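# Seat both lids on their matching boxes with suction

## Task

Set the large lid onto the large box and the small lid onto the small box so that each sits fully down. Each lid must stay seated with no help from the robot, and at the end the robot must have released everything and backed away.

## Robot and tools

Robot: one six-joint arm (a UF850 type) with a suction cup as its only tool, so every command row is a single list of 7 numbers. The cup point is the center of the cup's rim (36 mm across). The cup faces along the cup point's own +z axis. About 4 cm behind the rim the tool body widens and can stick out up to about 9 cm sideways, so leave room for it near box walls.

Scene frame: the origin is on the table top under the arm's base, +z is up, and +y is to the left when looking along +x. The state line gives the cup point position in metres, its orientation as a quaternion (w, x, y, z), and linear (m/s) and angular (rad/s) velocities. At long reach the printed position can be a little off. The joint order from the base out is waist, shoulder, elbow, forearm roll, wrist pitch, wrist roll. Their ranges in rad are -6.283..6.283, -2.304..2.304, -4.224..0.061, -6.283..6.283, -2.164..2.164 and -6.283..6.283. Their load limits in N m are 56.4, 56.4, 47, 25.3, 17.8 and 17.8.

Row layout, used by execute_actions and move: [dx, dy, dz, rx, ry, rz, suction], every value in [-1, 1]. The first six are an offset, not an absolute pose. The offset is taken from the cup point pose shown in the most recent result that reports it. If no result has shown it yet, or for a second or later call in the same reply, the offset is taken from wherever the arm is when the action begins. It is expressed in the cup point's own axes, so dz moves along the direction the cup faces. A value of 1.0 means 0.6 m of translation or 180 degrees of rotation. rx, ry and rz together form one rotation vector. Suction above 0.01 is on and 0.01 or below is off, and the setting stays until you change it. All-zero offsets do not pause the arm: they pull it back to the reference pose.

execute_actions(actions, pictures): actions holds at most one item.
- An empty list sends nothing and returns the state with pictures.
- An action is {"rows": [...], "steps": n}, with 1 to 15 rows and n from 12 to 15 (default 15). Each step lasts 1/30 s and uses one row, and the last row repeats to fill the remaining steps. Every row is measured from the same reference pose; rows do not add up.
- A wait is {"steps": n} with n up to 300. It counts from the previous result, so your thinking time is part of it.
- pictures: true adds the camera images.
- A refused call moves nothing.
Each step, the commanded pose is clipped to within 70 mm and 16 degrees of the measured pose, and position takes priority over orientation. A result is captured 12 steps before its action ends. Those last steps run while you think, so the arm may still be moving. After an action the arm continues only as far as the last clipped pose, so check the result and send the rest of a long motion in a new call. A "Hand target" line shows where the controller is currently heading. HELD marks steps that the clearance check changed or blocked, and "pose unreachable" reports the same thing.

move(target, speed): target is one row as above, with the same offset reference. The cup point follows a straight path lasting 0.5 to 10 s. A path longer than 10 s stops short. Speed is in m/s, from 0.002 to 0.5 (default 0.25), and rotation is capped at twice that value in rad/s. The path ignores obstacles, and the arm can lag, wander off the path or overshoot the speed, especially when nearly straight. The suction value is applied at the start. The result adds a move line giving the ending (done, off_target, moving, held, fault), any limits that acted (paced: the pose was clipped; held: some steps were blocked, after which the arm may jump faster), and the distance to the target. It includes pictures.

wait(seconds): 0 to 10 s with no new command. The arm only continues toward its last clipped pose.

zoom_image(camera, region): camera is "cam_high" or "cam_low" (both 896x504). region is [x0, y0, x1, y1] in pixels of that camera's latest image, from the top-left corner, at most 504 x 504. cam_high looks down from about (1.28, -0.02, 1.03). cam_low sits low at about (1.25, 0.21, 0.11). Their calibration may be off by a couple of degrees and millimetres.

read_manual(section): returns only licence texts and does nothing to the robot.

finished_scene(scene): pass the current scene's number.

Suction and release: turn suction on and press the rim flat onto a smooth face of a lid, away from its edges, holes and seams, so the rim touches all the way round. suction_measured near 0 means no seal, and 0.83 or higher means an airtight grip. part_present turns 1 at 0.50 and back to 0 below 0.45. Under vacuum the cup shortens, so a held lid rides up to about 12 mm nearer the tool than the cup point implies. Vacuum alone can lift a resting part. To let go, lower the lid until it rests on the box, switch suction off, and retreat at least 15 mm before assuming contact is gone. If the cup seals onto the table it pins the tool; switch suction off to free it.

Faults and heat: if contact torque reaches a joint's load limit, the arm stops, backs that joint off, holds for 10 s and drops the rest of the call. Holding loads heats the motors: a MOTOR HOT warning appears from 65 °C, and at 80 °C the brakes engage until the motors cool. Any stop is costly.

Avoid: knocking or placing anything off the table, since that ends the scene. Also avoid dropped lids, slams, fast impacts and targets set far beyond the point of contact, which press hard. Loose objects may occasionally be nudged, so recheck with pictures before releasing. Each lid must end fully seated without the robot touching it.

Each tool is called after ">>>" in YAML: its name, and indented under it one key for each argument.

## Session

>>> execute_actions:
  actions: []

Scene clock: 0.00 s of 6200.00 s.
end_effector_position=(+0.6015, +0.0247, +0.3460) suction_measured=0.00 part_present=0 end_effector_quat_wxyz=(-0.005, -0.022, +1.000, +0.007) end_effector_velocity=(-0.000, +0.000, -0.000) end_effector_angular_velocity=(-0.000, +0.001, -0.000)
Joint positions: [ 0.003 -0.535 -1.293 -0.    -0.761 -1.568]
Joint velocities: [ 0.    -0.    -0.     0.    -0.001  0.   ]
Joint torques (N m, as the arm reports them, + toward a larger angle): no reading
Motor temperatures (°C, as the motors report them): [28 25 28 28 32 32]
Hand target: +0.602, +0.025, +0.346; -0.005, -0.022, +1.000, +0.007

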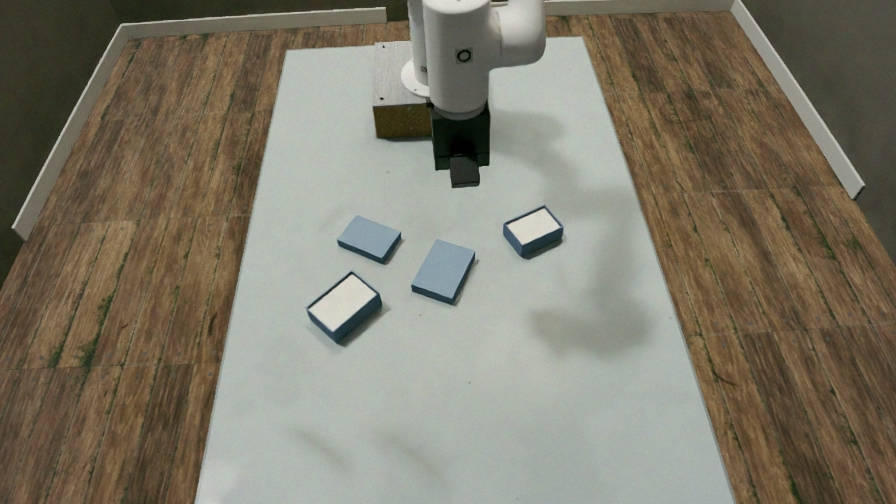

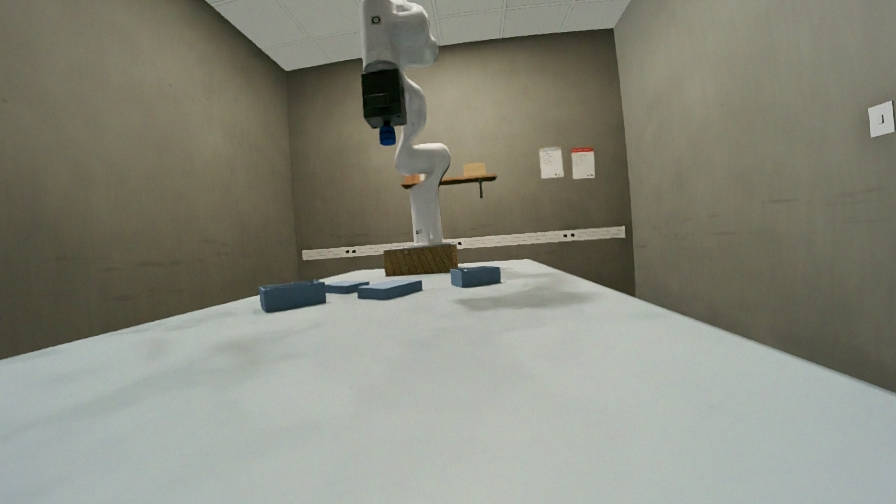

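>>> zoom_image:
  camera: "cam_high"
  region: [290, 200, 490, 350]

>>> zoom_image:
  camera: "cam_high"
  region: [480, 190, 600, 280]

>>> zoom_image:
  camera: "cam_low"
  region: [240, 240, 520, 330]

Region (290, 200, 490, 350) of cam_high's 896x504 image, scaled by 2.520, with more detail than that image has; it fills the top 378 rows of this view, and the rest is white.

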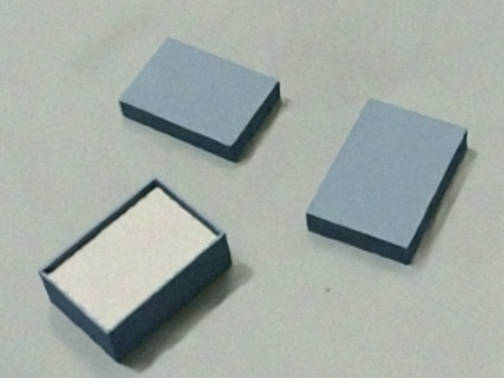

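Region (480, 190, 600, 280) of cam_high's 896x504 image, scaled by 4.200, with more detail than that image has; it fills the top 378 rows of this view, and the rest is white.

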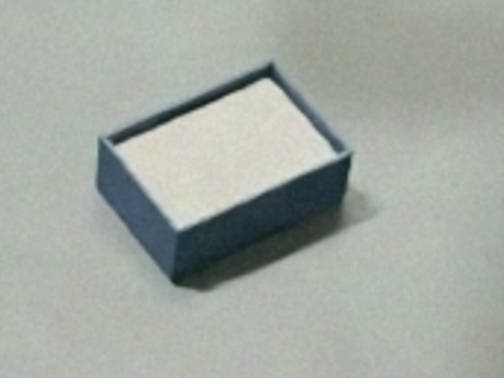

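Region (240, 240, 520, 330) of cam_low's 896x504 image, scaled by 1.800, with more detail than that image has; it fills the top 162 rows of this view, and the rest is white.

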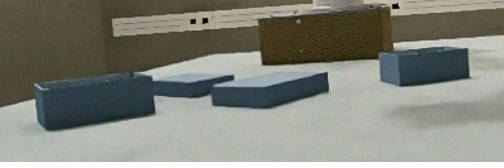

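>>> zoom_image:
  camera: "cam_high"
  region: [300, 260, 400, 350]

>>> zoom_image:
  camera: "cam_high"
  region: [400, 230, 500, 320]

>>> zoom_image:
  camera: "cam_high"
  region: [320, 200, 420, 290]

Region (300, 260, 400, 350) of cam_high's 896x504 image, scaled by 5.040, with more detail than that image has; it fills the top 454 rows of this view, and the rest is white.

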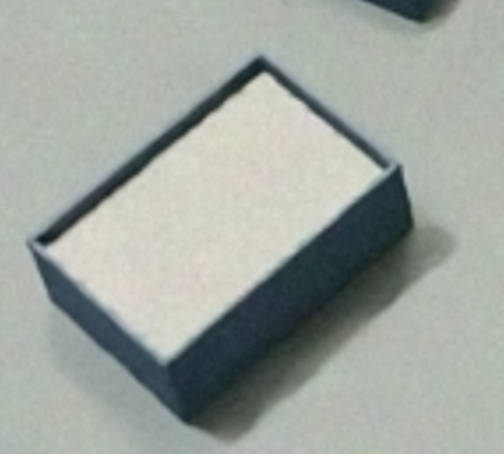

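Region (400, 230, 500, 320) of cam_high's 896x504 image, scaled by 5.040, with more detail than that image has; it fills the top 454 rows of this view, and the rest is white.

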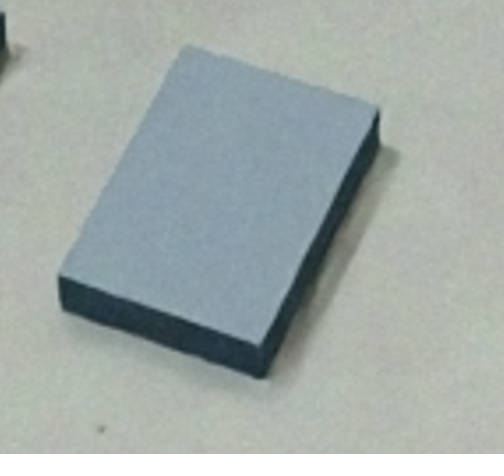

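Region (320, 200, 420, 290) of cam_high's 896x504 image, scaled by 5.040, with more detail than that image has; it fills the top 454 rows of this view, and the rest is white.

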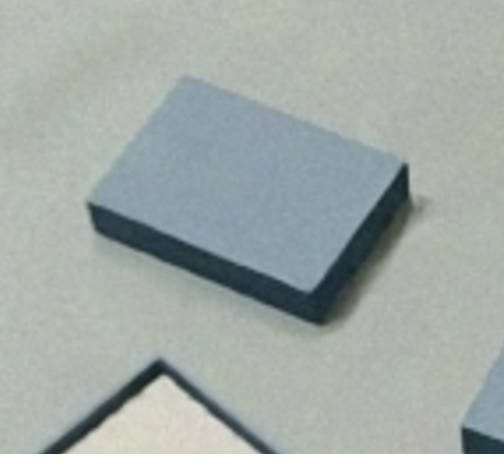

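>>> move:
  target: [0.134,-0.070,0.477,0.0045,-0.003,-0.098,0]
  speed: 0.4

>>> zoom_image:
  camera: "cam_high"
  region: [380, 180, 520, 320]

Scene clock: 4.50 s of 6200.00 s.
end_effector_position=(+0.5204, -0.0169, +0.0603) suction_measured=0.00 part_present=0 end_effector_quat_wxyz=(+0.001, -0.175, +0.985, +0.001) end_effector_velocity=(-0.002, -0.000, -0.003) end_effector_angular_velocity=(+0.000, +0.004, +0.001)
Joint positions: [-0.072 -0.901 -1.053 -0.083 -0.141 -1.868]
Joint velocities: [-0.001 -0.006  0.     0.001  0.002 -0.002]
Joint torques (N m, as the arm reports them, + toward a larger angle): [  4.01  52.74 -14.22  -2.2    0.41  -0.03]
Motor temperatures (°C, as the motors report them): [28 26 29 28 32 32]
Hand target: +0.520, -0.017, +0.060; +0.001, -0.175, +0.985, +0.001
Off the commanded pose: 0.001 m, 0 deg.
Kept back: nothing.
After step 90, 0.10 s passed at rest.
move: done; limits=paced

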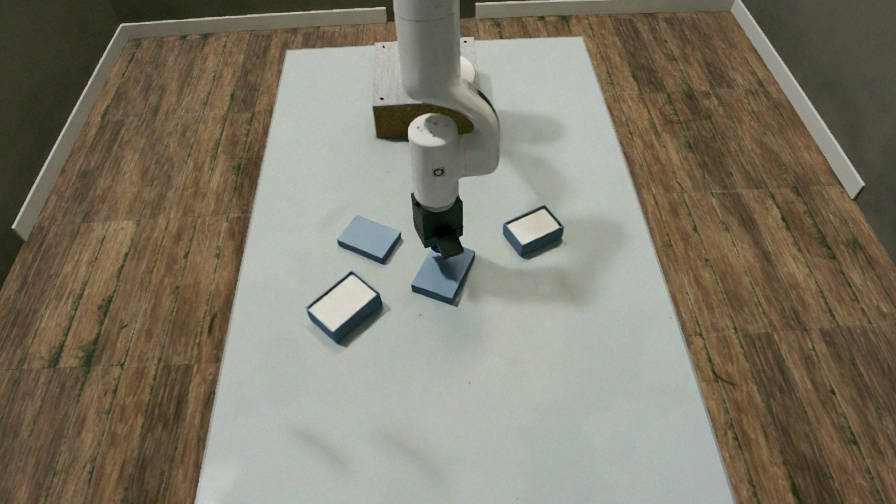

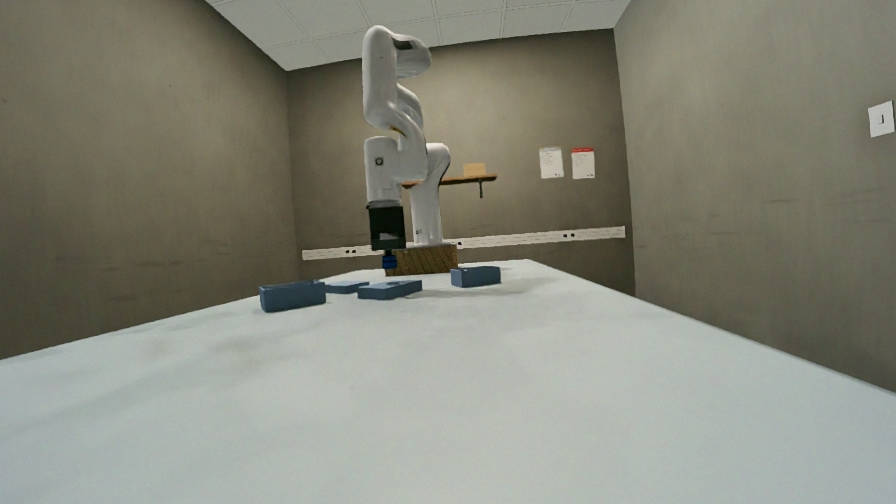

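Region (380, 180, 520, 320) of cam_high's 896x504 image, scaled by 3.600, with more detail than that image has.

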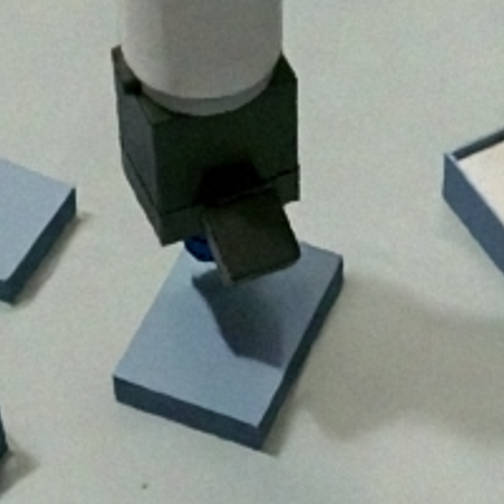

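>>> move:
  target: [-0.051,-0.001,0.04,0,0,0,0]
  speed: 0.15

>>> move:
  target: [0,0,0.024,0,0,0,1]
  speed: 0.03

>>> zoom_image:
  camera: "cam_high"
  region: [400, 230, 500, 320]

Scene clock: 7.30 s of 6200.00 s.
end_effector_position=(+0.5493, -0.0069, +0.0366) suction_measured=0.00 part_present=0 end_effector_quat_wxyz=(+0.001, -0.175, +0.985, +0.001) end_effector_velocity=(+0.001, +0.000, -0.001) end_effector_angular_velocity=(-0.000, +0.001, +0.001)
Joint positions: [-0.053 -0.991 -1.164 -0.074 -0.163 -1.858]
Joint velocities: [ 0.    -0.004 -0.005  0.    -0.002 -0.001]
Joint torques (N m, as the arm reports them, + toward a larger angle): [  3.94  56.6  -14.51  -2.06   0.44  -0.02]
Motor temperatures (°C, as the motors report them): [28 26 29 28 32 32]
Hand target: +0.549, -0.007, +0.036; +0.001, -0.175, +0.985, +0.001
Off the commanded pose: 0.000 m, 0 deg.
Kept back: nothing.
move: done

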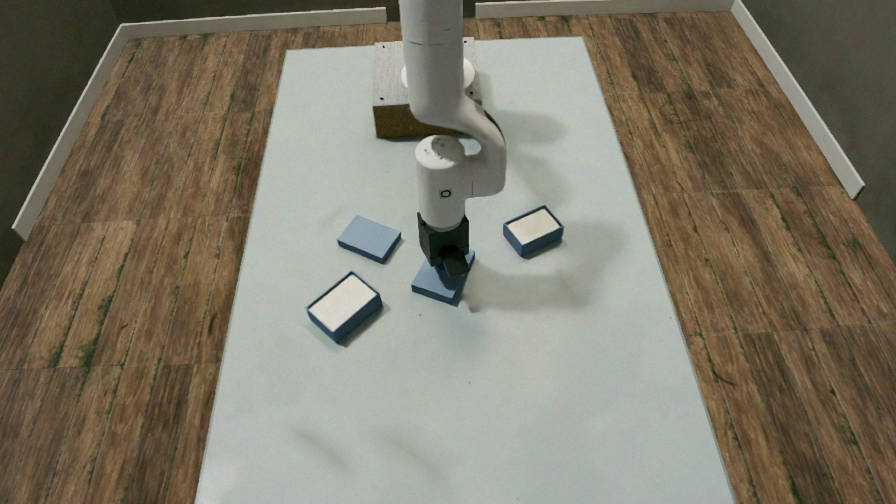

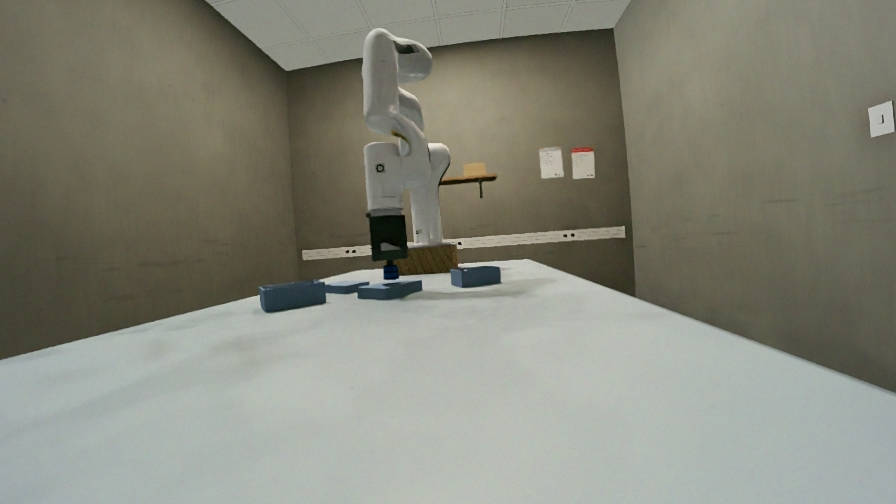

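Scene clock: 8.07 s of 6200.00 s.
end_effector_position=(+0.5493, -0.0068, +0.0223) suction_measured=0.91 part_present=1 end_effector_quat_wxyz=(+0.001, -0.175, +0.985, +0.001) end_effector_velocity=(+0.001, +0.000, -0.001) end_effector_angular_velocity=(-0.000, -0.003, +0.001)
Joint positions: [-0.053 -1.023 -1.179 -0.082 -0.146 -1.851]
Joint velocities: [ 0.001 -0.002 -0.003 -0.003  0.003  0.002]
Joint torques (N m, as the arm reports them, + toward a larger angle): [  4.2   57.36 -14.41  -2.01   0.39  -0.03]
Motor temperatures (°C, as the motors report them): [28 26 29 28 32 32]
Hand target: +0.549, -0.007, +0.022; +0.001, -0.175, +0.985, +0.001
Off the commanded pose: 0.000 m, 0 deg.
Kept back: nothing.
move: done

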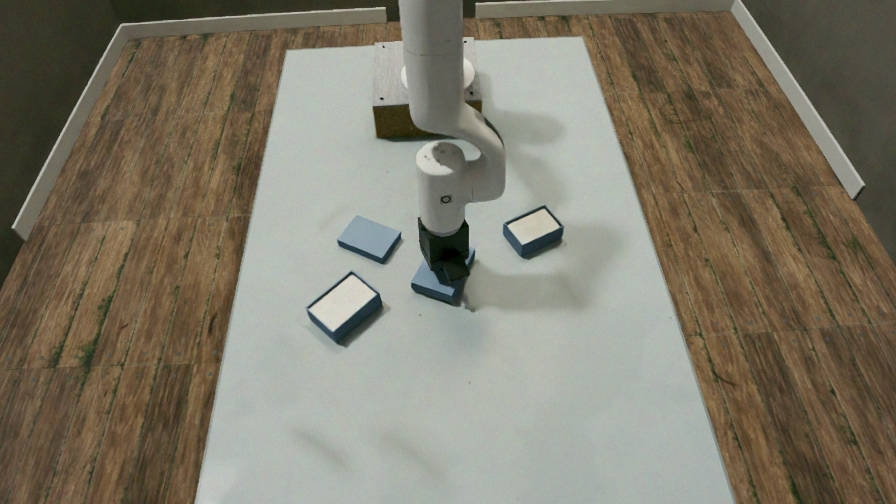

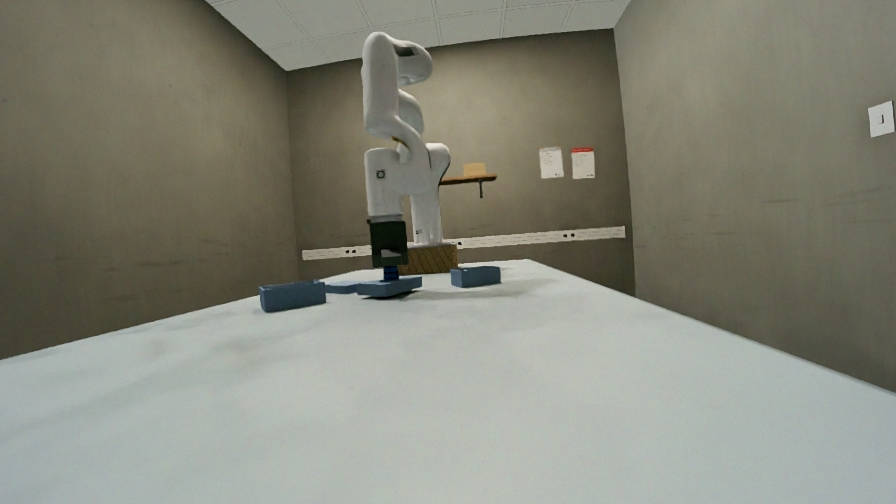

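Region (400, 230, 500, 320) of cam_high's 896x504 image, scaled by 5.040, with more detail than that image has; it fills the top 454 rows of this view, and the rest is white.

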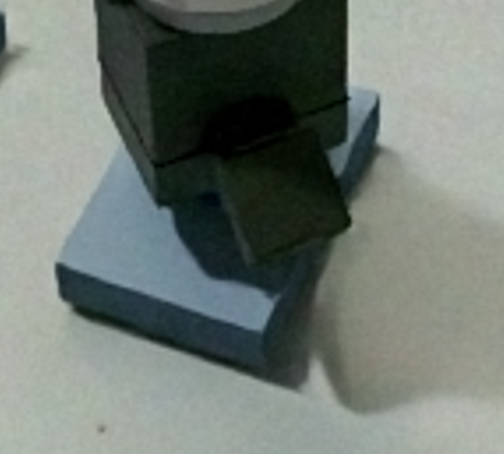

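>>> move:
  target: [0,0,-0.09,0,0,0,1]
  speed: 0.2

>>> move:
  target: [-0.0133,-0.3705,0.015,0,0,0.112,1]
  speed: 0.25

>>> zoom_image:
  camera: "cam_high"
  region: [300, 260, 400, 350]

>>> zoom_image:
  camera: "cam_low"
  region: [245, 255, 345, 320]

Scene clock: 9.50 s of 6200.00 s.
end_effector_position=(+0.5491, -0.0070, +0.0760) suction_measured=0.94 part_present=1 end_effector_quat_wxyz=(+0.001, -0.175, +0.985, +0.001) end_effector_velocity=(+0.001, -0.000, +0.002) end_effector_angular_velocity=(+0.000, -0.003, -0.000)
Joint positions: [-0.052 -0.903 -1.126 -0.057 -0.213 -1.875]
Joint velocities: [-0.     0.005  0.001  0.001 -0.001 -0.001]
Joint torques (N m, as the arm reports them, + toward a larger angle): [  4.26  54.72 -15.99  -1.9    0.39  -0.08]
Motor temperatures (°C, as the motors report them): [28 26 29 28 32 32]
Hand target: +0.549, -0.007, +0.076; +0.001, -0.175, +0.985, +0.001
Off the commanded pose: 0.000 m, 0 deg.
Kept back: nothing.
move: done

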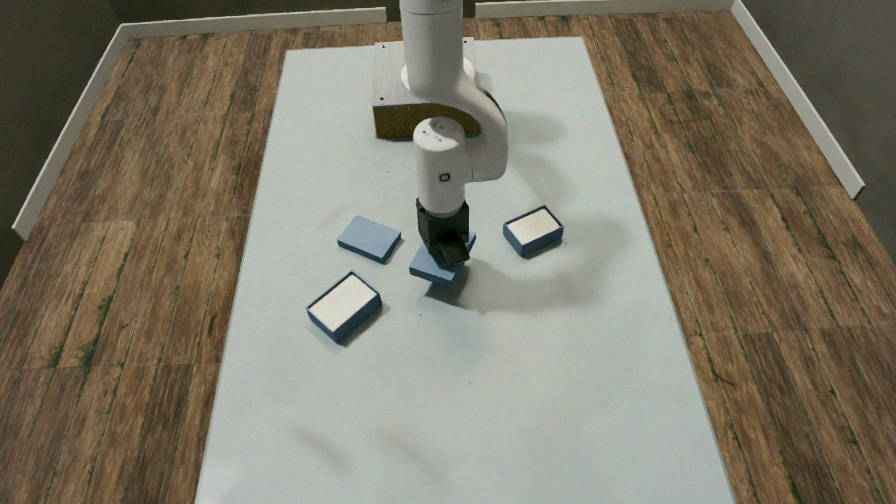

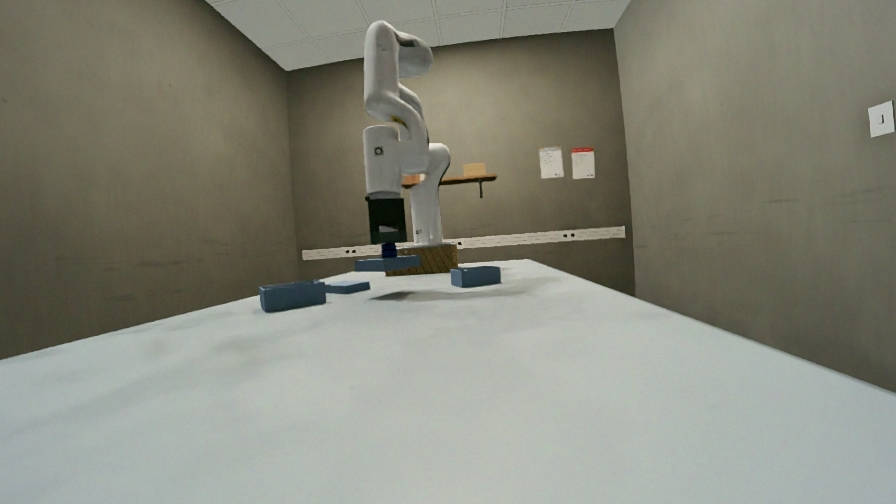

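Scene clock: 10.93 s of 6200.00 s.
end_effector_position=(+0.6336, -0.2122, +0.0667) suction_measured=0.94 part_present=1 end_effector_quat_wxyz=(+0.001, -0.000, +1.000, +0.001) end_effector_velocity=(+0.001, -0.001, -0.001) end_effector_angular_velocity=(+0.000, -0.000, -0.003)
Joint positions: [-0.365 -1.104 -1.544 -0.018 -0.426 -1.875]
Joint velocities: [-0.001 -0.004 -0.007  0.    -0.002  0.001]
Joint torques (N m, as the arm reports them, + toward a larger angle): [  3.56  65.6  -19.13  -1.92   0.31  -0.01]
Motor temperatures (°C, as the motors report them): [28 26 29 28 32 32]
Hand target: +0.634, -0.212, +0.067; +0.001, +0.000, +1.000, +0.001
Off the commanded pose: 0.001 m, 0 deg.
Kept back: nothing.
move: done

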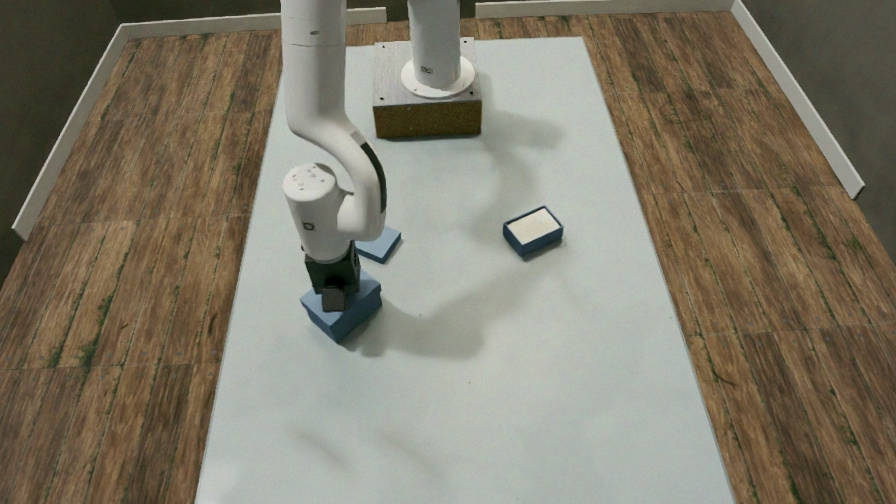

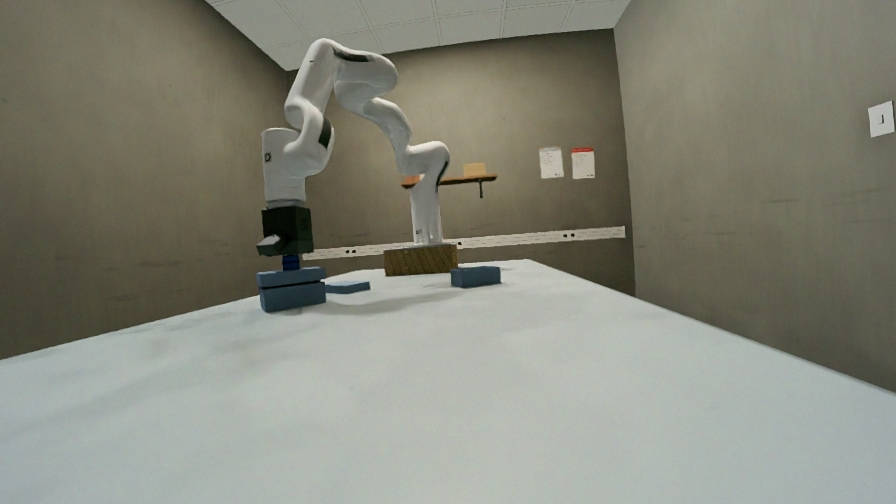

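Region (300, 260, 400, 350) of cam_high's 896x504 image, scaled by 5.040, with more detail than that image has; it fills the top 454 rows of this view, and the rest is white.

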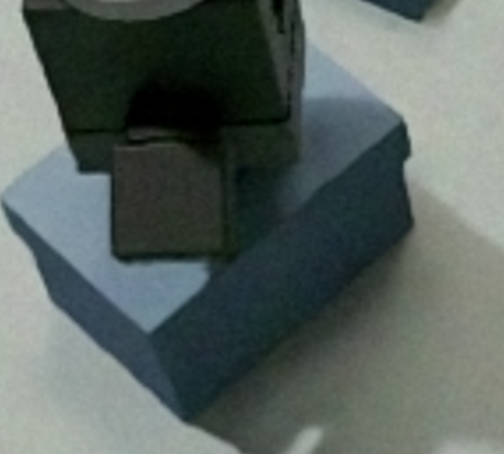

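Region (245, 255, 345, 320) of cam_low's 896x504 image, scaled by 5.040, with more detail than that image has; it fills the top 328 rows of this view, and the rest is white.

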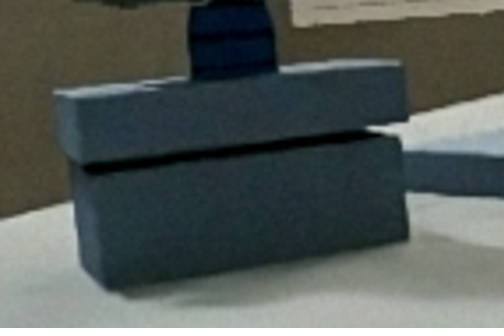

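Looks well aligned.

>>> move:
  target: [0,0,0.03,0,0,0,1]
  speed: 0.02

>>> zoom_image:
  camera: "cam_high"
  region: [300, 260, 400, 350]

>>> zoom_image:
  camera: "cam_low"
  region: [245, 255, 345, 320]

Scene clock: 12.67 s of 6200.00 s.
end_effector_position=(+0.6336, -0.2121, +0.0488) suction_measured=0.94 part_present=1 end_effector_quat_wxyz=(+0.001, -0.000, +1.000, +0.001) end_effector_velocity=(-0.000, -0.000, -0.001) end_effector_angular_velocity=(+0.000, +0.000, -0.001)
Joint positions: [-0.365 -1.14  -1.561 -0.019 -0.409 -1.875]
Joint velocities: [-0.    -0.002 -0.001 -0.     0.001  0.001]
Joint torques (N m, as the arm reports them, + toward a larger angle): [  4.11  65.85 -19.07  -1.68   0.45  -0.05]
Motor temperatures (°C, as the motors report them): [28 26 29 28 32 32]
Hand target: +0.634, -0.212, +0.049; +0.001, -0.000, +1.000, +0.001
Off the commanded pose: 0.000 m, 0 deg.
Kept back: nothing.
move: done

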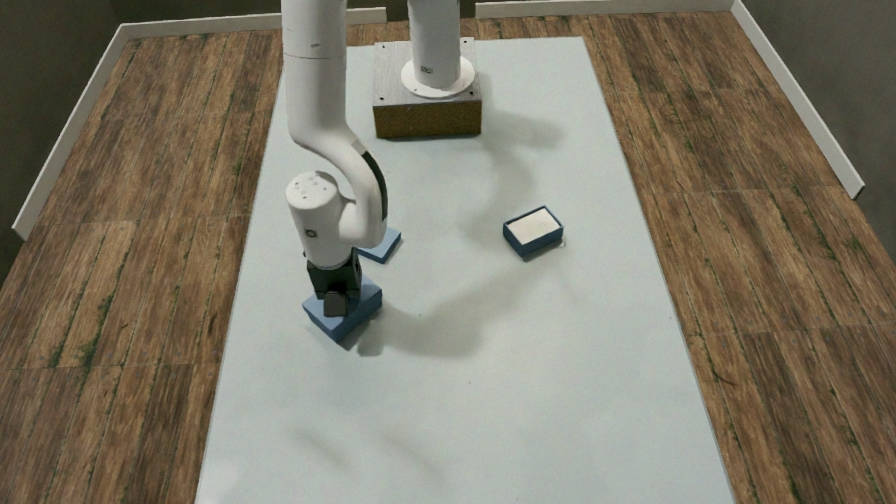

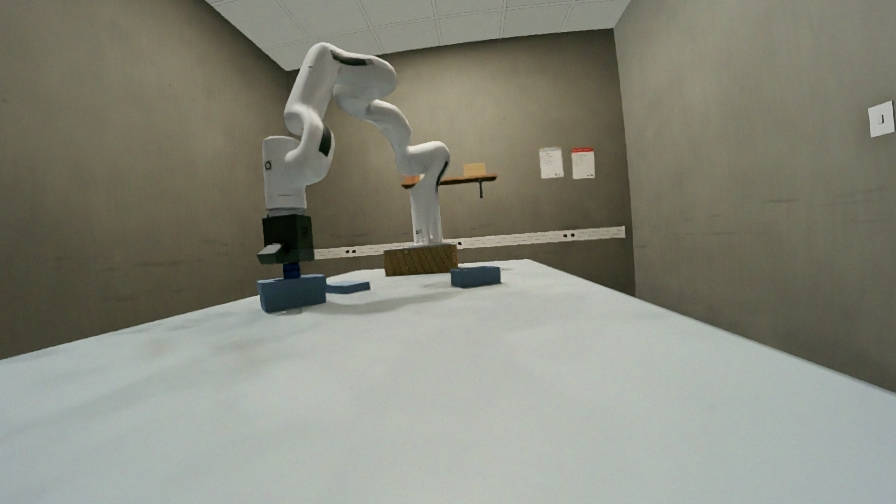

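Region (300, 260, 400, 350) of cam_high's 896x504 image, scaled by 5.040, with more detail than that image has; it fills the top 454 rows of this view, and the rest is white.

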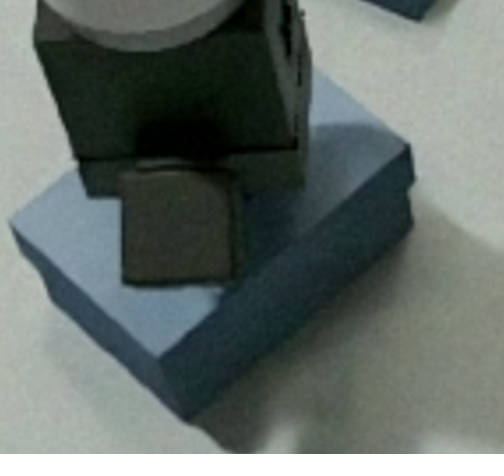

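Region (245, 255, 345, 320) of cam_low's 896x504 image, scaled by 5.040, with more detail than that image has; it fills the top 328 rows of this view, and the rest is white.

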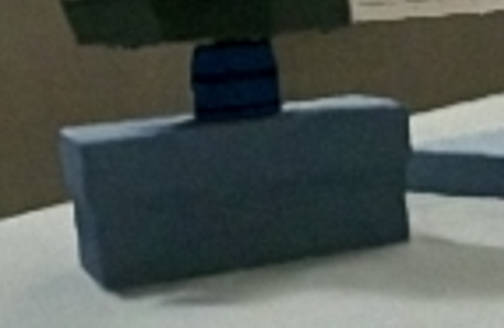

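>>> move:
  target: [0,0,0.018,0,0,0,1]
  speed: 0.03

>>> execute_actions:
  actions:
    - {"rows":[[0,0,0,0,0,0,0]],"steps":12}

>>> move:
  target: [0,0,-0.07,0,0,0,0]
  speed: 0.15

>>> move:
  target: [0.303,0.068,0.04,0,0,0.31,0]
  speed: 0.4

>>> zoom_image:
  camera: "cam_high"
  region: [290, 200, 440, 350]

Scene clock: 14.23 s of 6200.00 s.
end_effector_position=(+0.6337, -0.2121, +0.0382) suction_measured=0.94 part_present=1 end_effector_quat_wxyz=(+0.001, -0.000, +1.000, +0.001) end_effector_velocity=(+0.000, -0.001, -0.001) end_effector_angular_velocity=(+0.000, +0.000, -0.001)
Joint positions: [-0.365 -1.161 -1.573 -0.02  -0.399 -1.874]
Joint velocities: [-0.001 -0.002 -0.002 -0.    -0.     0.001]
Joint torques (N m, as the arm reports them, + toward a larger angle): [  4.38  66.29 -19.06  -1.84   0.42  -0.02]
Motor temperatures (°C, as the motors report them): [28 26 29 28 32 32]
Hand target: +0.634, -0.212, +0.038; +0.001, -0.000, +1.000, +0.001
Off the commanded pose: 0.000 m, 0 deg.
Kept back: nothing.
move: done

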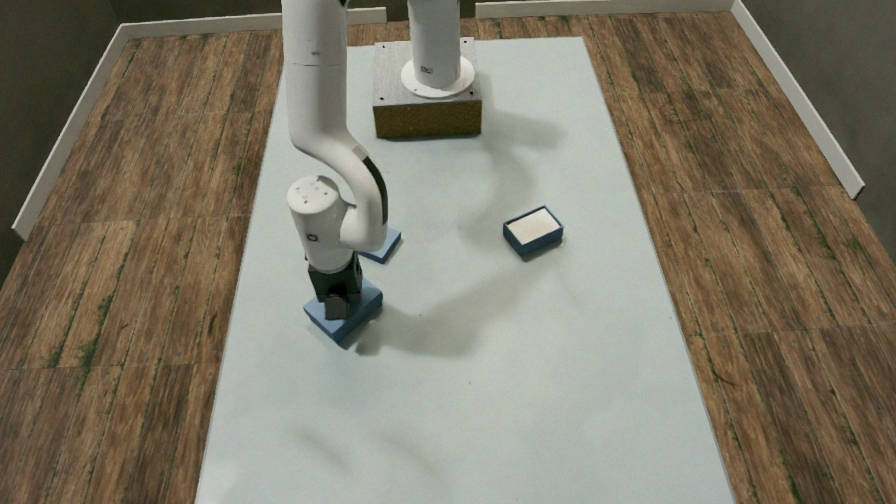

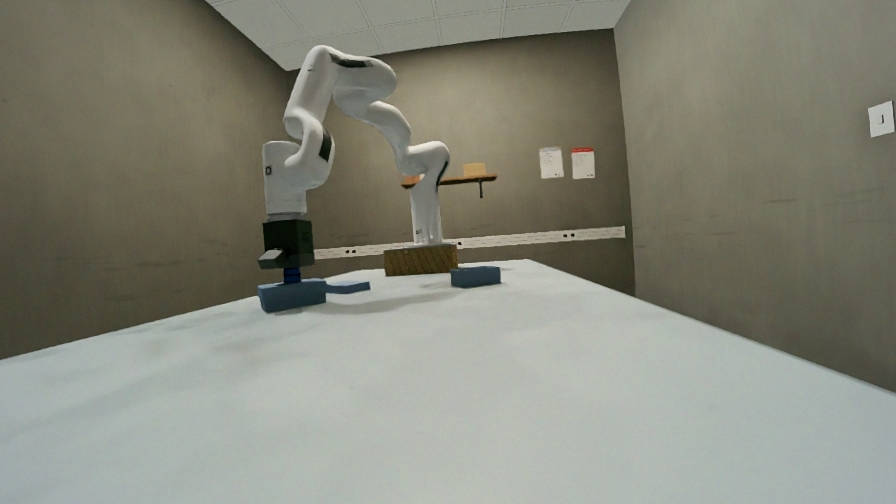

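Scene clock: 14.27 s of 6200.00 s.
end_effector_position=(+0.6337, -0.2121, +0.0381) suction_measured=0.94 part_present=1 end_effector_quat_wxyz=(+0.001, -0.000, +1.000, +0.001) end_effector_velocity=(+0.000, -0.000, -0.000) end_effector_angular_velocity=(-0.000, -0.000, -0.001)
Joint positions: [-0.365 -1.161 -1.573 -0.02  -0.399 -1.874]
Joint velocities: [-0.    -0.001 -0.001 -0.     0.001  0.001]
Joint torques (N m, as the arm reports them, + toward a larger angle): [  4.1   66.28 -19.08  -1.67   0.42  -0.04]
Motor temperatures (°C, as the motors report them): [28 26 29 28 32 32]
Kept back: the last 12 steps of this action, its rows measured from the state above.
Steps of this call (step 1: nothing new was sent). Readings (end_effector_position | what the end effector reports):
1: the state above

Scene clock: 15.50 s of 6200.00 s.
end_effector_position=(+0.6337, -0.2123, +0.0801) suction_measured=0.00 part_present=0 end_effector_quat_wxyz=(+0.001, -0.000, +1.000, +0.001) end_effector_velocity=(+0.000, -0.000, +0.002) end_effector_angular_velocity=(-0.000, -0.001, -0.000)
Joint positions: [-0.364 -1.079 -1.532 -0.018 -0.44  -1.876]
Joint velocities: [-0.     0.004  0.002  0.    -0.001 -0.   ]
Joint torques (N m, as the arm reports them, + toward a larger angle): [  3.31  65.65 -19.34  -1.71   0.37  -0.01]
Motor temperatures (°C, as the motors report them): [28 26 29 28 32 32]
Hand target: +0.634, -0.212, +0.081; +0.001, -0.000, +1.000, +0.001
Off your previous action's commanded pose: 0.001 m, 0 deg at its last step (step 12 of this call).
Off the commanded pose: 0.000 m, 0 deg.
Kept back: nothing.
move: done

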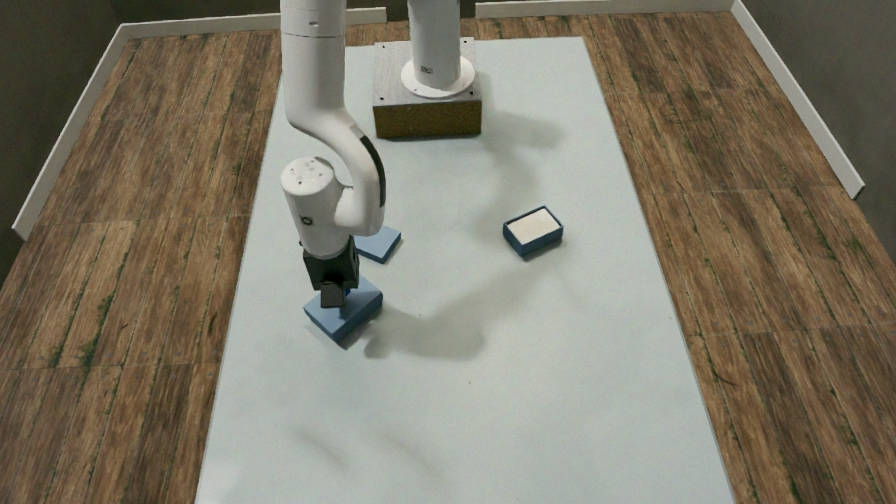

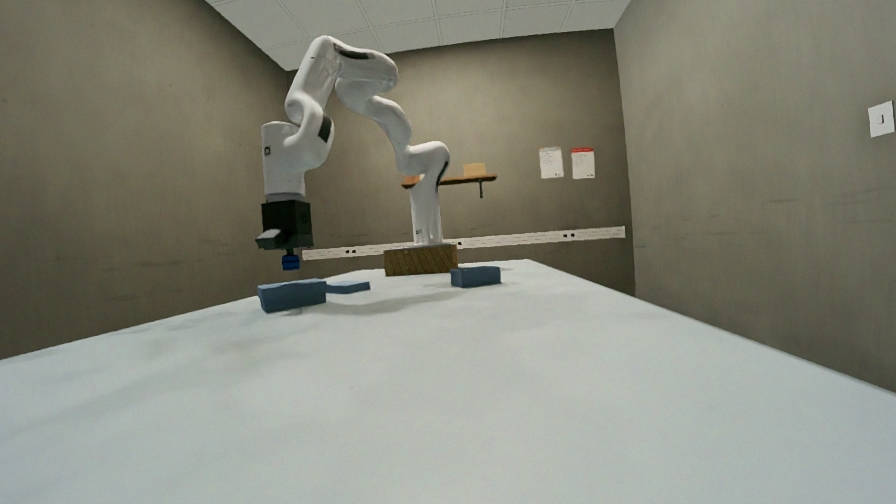

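Scene clock: 17.27 s of 6200.00 s.
end_effector_position=(+0.4522, -0.1720, +0.0559) suction_measured=0.00 part_present=0 end_effector_quat_wxyz=(+0.000, +0.467, +0.884, +0.007) end_effector_velocity=(-0.002, -0.000, -0.000) end_effector_angular_velocity=(-0.014, +0.011, -0.008)
Joint positions: [-0.411 -0.864 -0.945  0.069 -0.065 -1.034]
Joint velocities: [ 0.007 -0.     0.001 -0.267 -0.003  0.282]
Joint torques (N m, as the arm reports them, + toward a larger angle): [  4.18  50.91 -12.89  -2.09   0.38  -0.24]
Motor temperatures (°C, as the motors report them): [28 26 29 28 32 32]
Hand target: +0.452, -0.172, +0.056; +0.000, +0.468, +0.884, +0.006
Off the commanded pose: 0.001 m, 1 deg.
Kept back: nothing.
move: done

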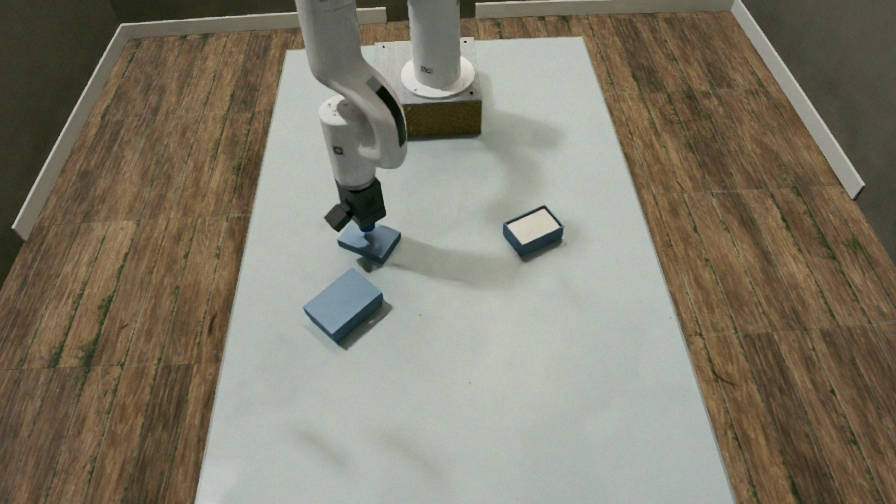

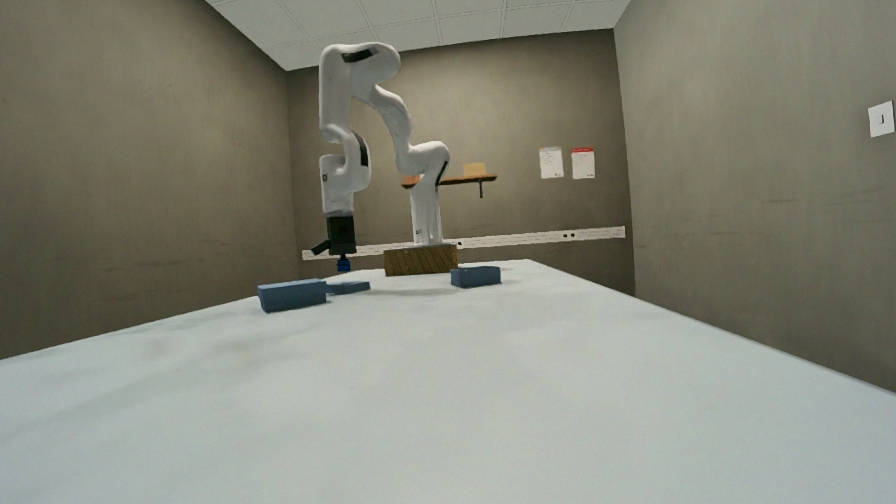

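Region (290, 200, 440, 350) of cam_high's 896x504 image, scaled by 3.360, with more detail than that image has.

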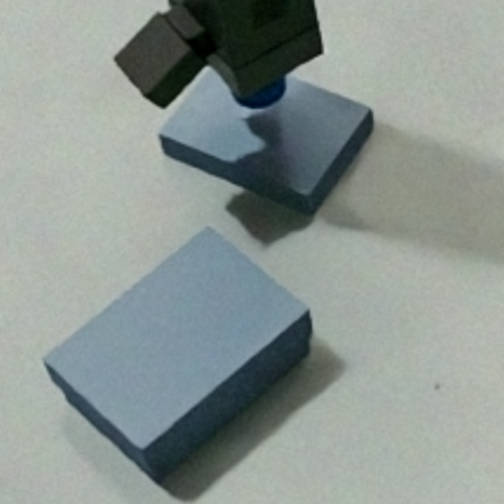

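>>> move:
  target: [0,0,0.058,0.004,-0.002,0,1]
  speed: 0.04

>>> move:
  target: [0,0,-0.12,0,0,0,1]
  speed: 0.2

Scene clock: 18.93 s of 6200.00 s.
end_effector_position=(+0.4525, -0.1716, +0.0212) suction_measured=0.88 part_present=1 end_effector_quat_wxyz=(-0.001, +0.467, +0.884, +0.004) end_effector_velocity=(+0.001, -0.000, -0.001) end_effector_angular_velocity=(-0.002, -0.001, +0.000)
Joint positions: [-0.407 -0.951 -0.985 -0.083 -0.021 -0.879]
Joint velocities: [ 0.001 -0.003 -0.003 -0.093  0.001  0.093]
Joint torques (N m, as the arm reports them, + toward a larger angle): [  3.65  52.38 -11.8   -1.04   0.41  -0.02]
Motor temperatures (°C, as the motors report them): [28 26 29 28 32 32]
Hand target: +0.452, -0.172, +0.021; -0.001, +0.467, +0.884, +0.004
Off the commanded pose: 0.000 m, 0 deg.
Kept back: nothing.
move: done

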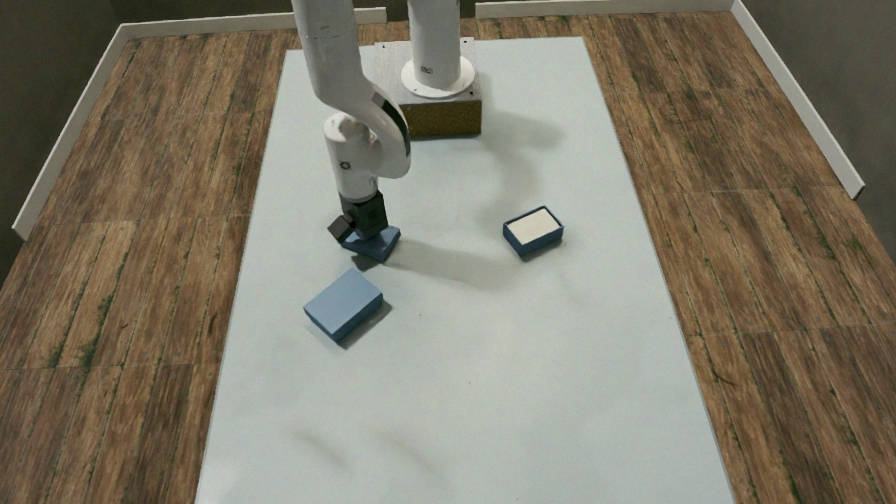

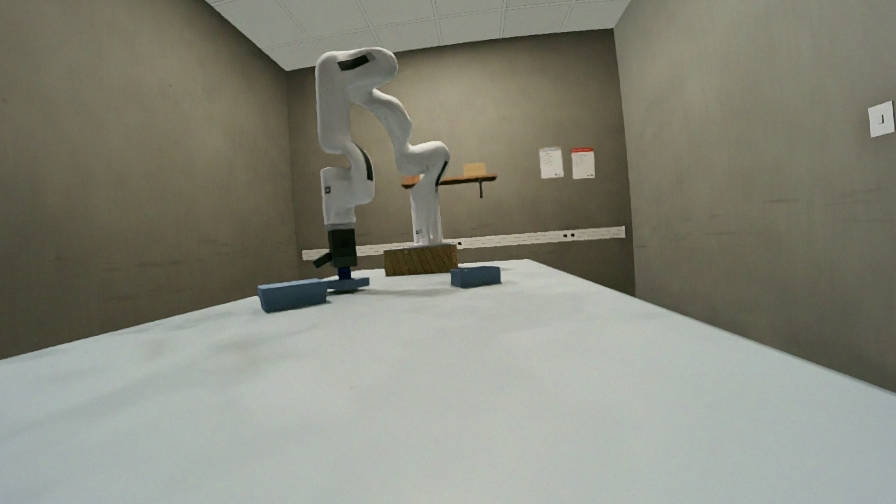

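Scene clock: 19.83 s of 6200.00 s.
end_effector_position=(+0.4522, -0.1721, +0.0929) suction_measured=0.94 part_present=1 end_effector_quat_wxyz=(-0.001, +0.467, +0.884, +0.004) end_effector_velocity=(+0.001, -0.001, +0.003) end_effector_angular_velocity=(+0.002, -0.003, +0.001)
Joint positions: [-0.407 -0.775 -0.915 -0.017 -0.127 -0.945]
Joint velocities: [-0.003  0.006  0.001  0.024 -0.003 -0.027]
Joint torques (N m, as the arm reports them, + toward a larger angle): [  3.84  48.9  -14.23  -2.45   0.34   0.2 ]
Motor temperatures (°C, as the motors report them): [28 26 29 28 32 32]
Hand target: +0.452, -0.172, +0.093; -0.001, +0.467, +0.884, +0.004
Off the commanded pose: 0.000 m, 0 deg.
Kept back: nothing.
move: done

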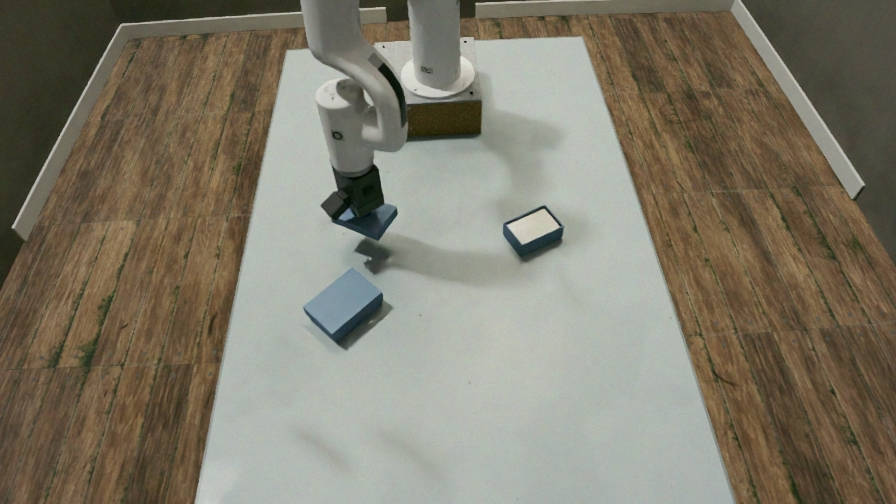

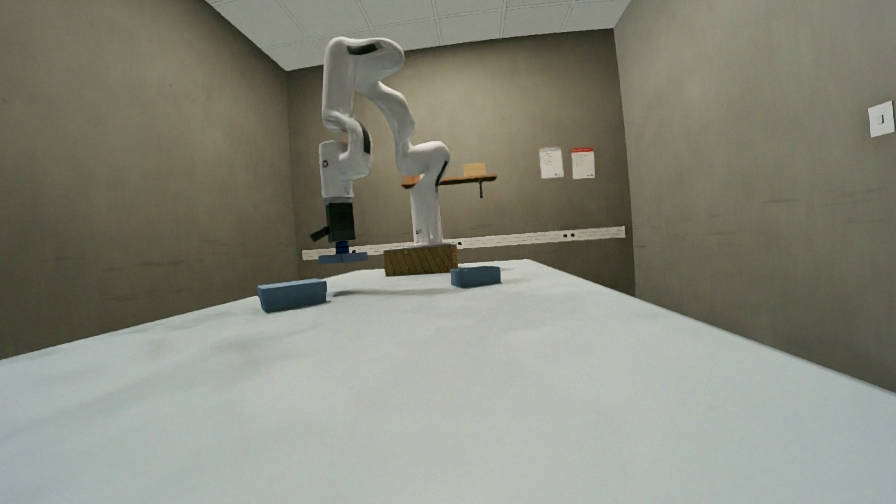

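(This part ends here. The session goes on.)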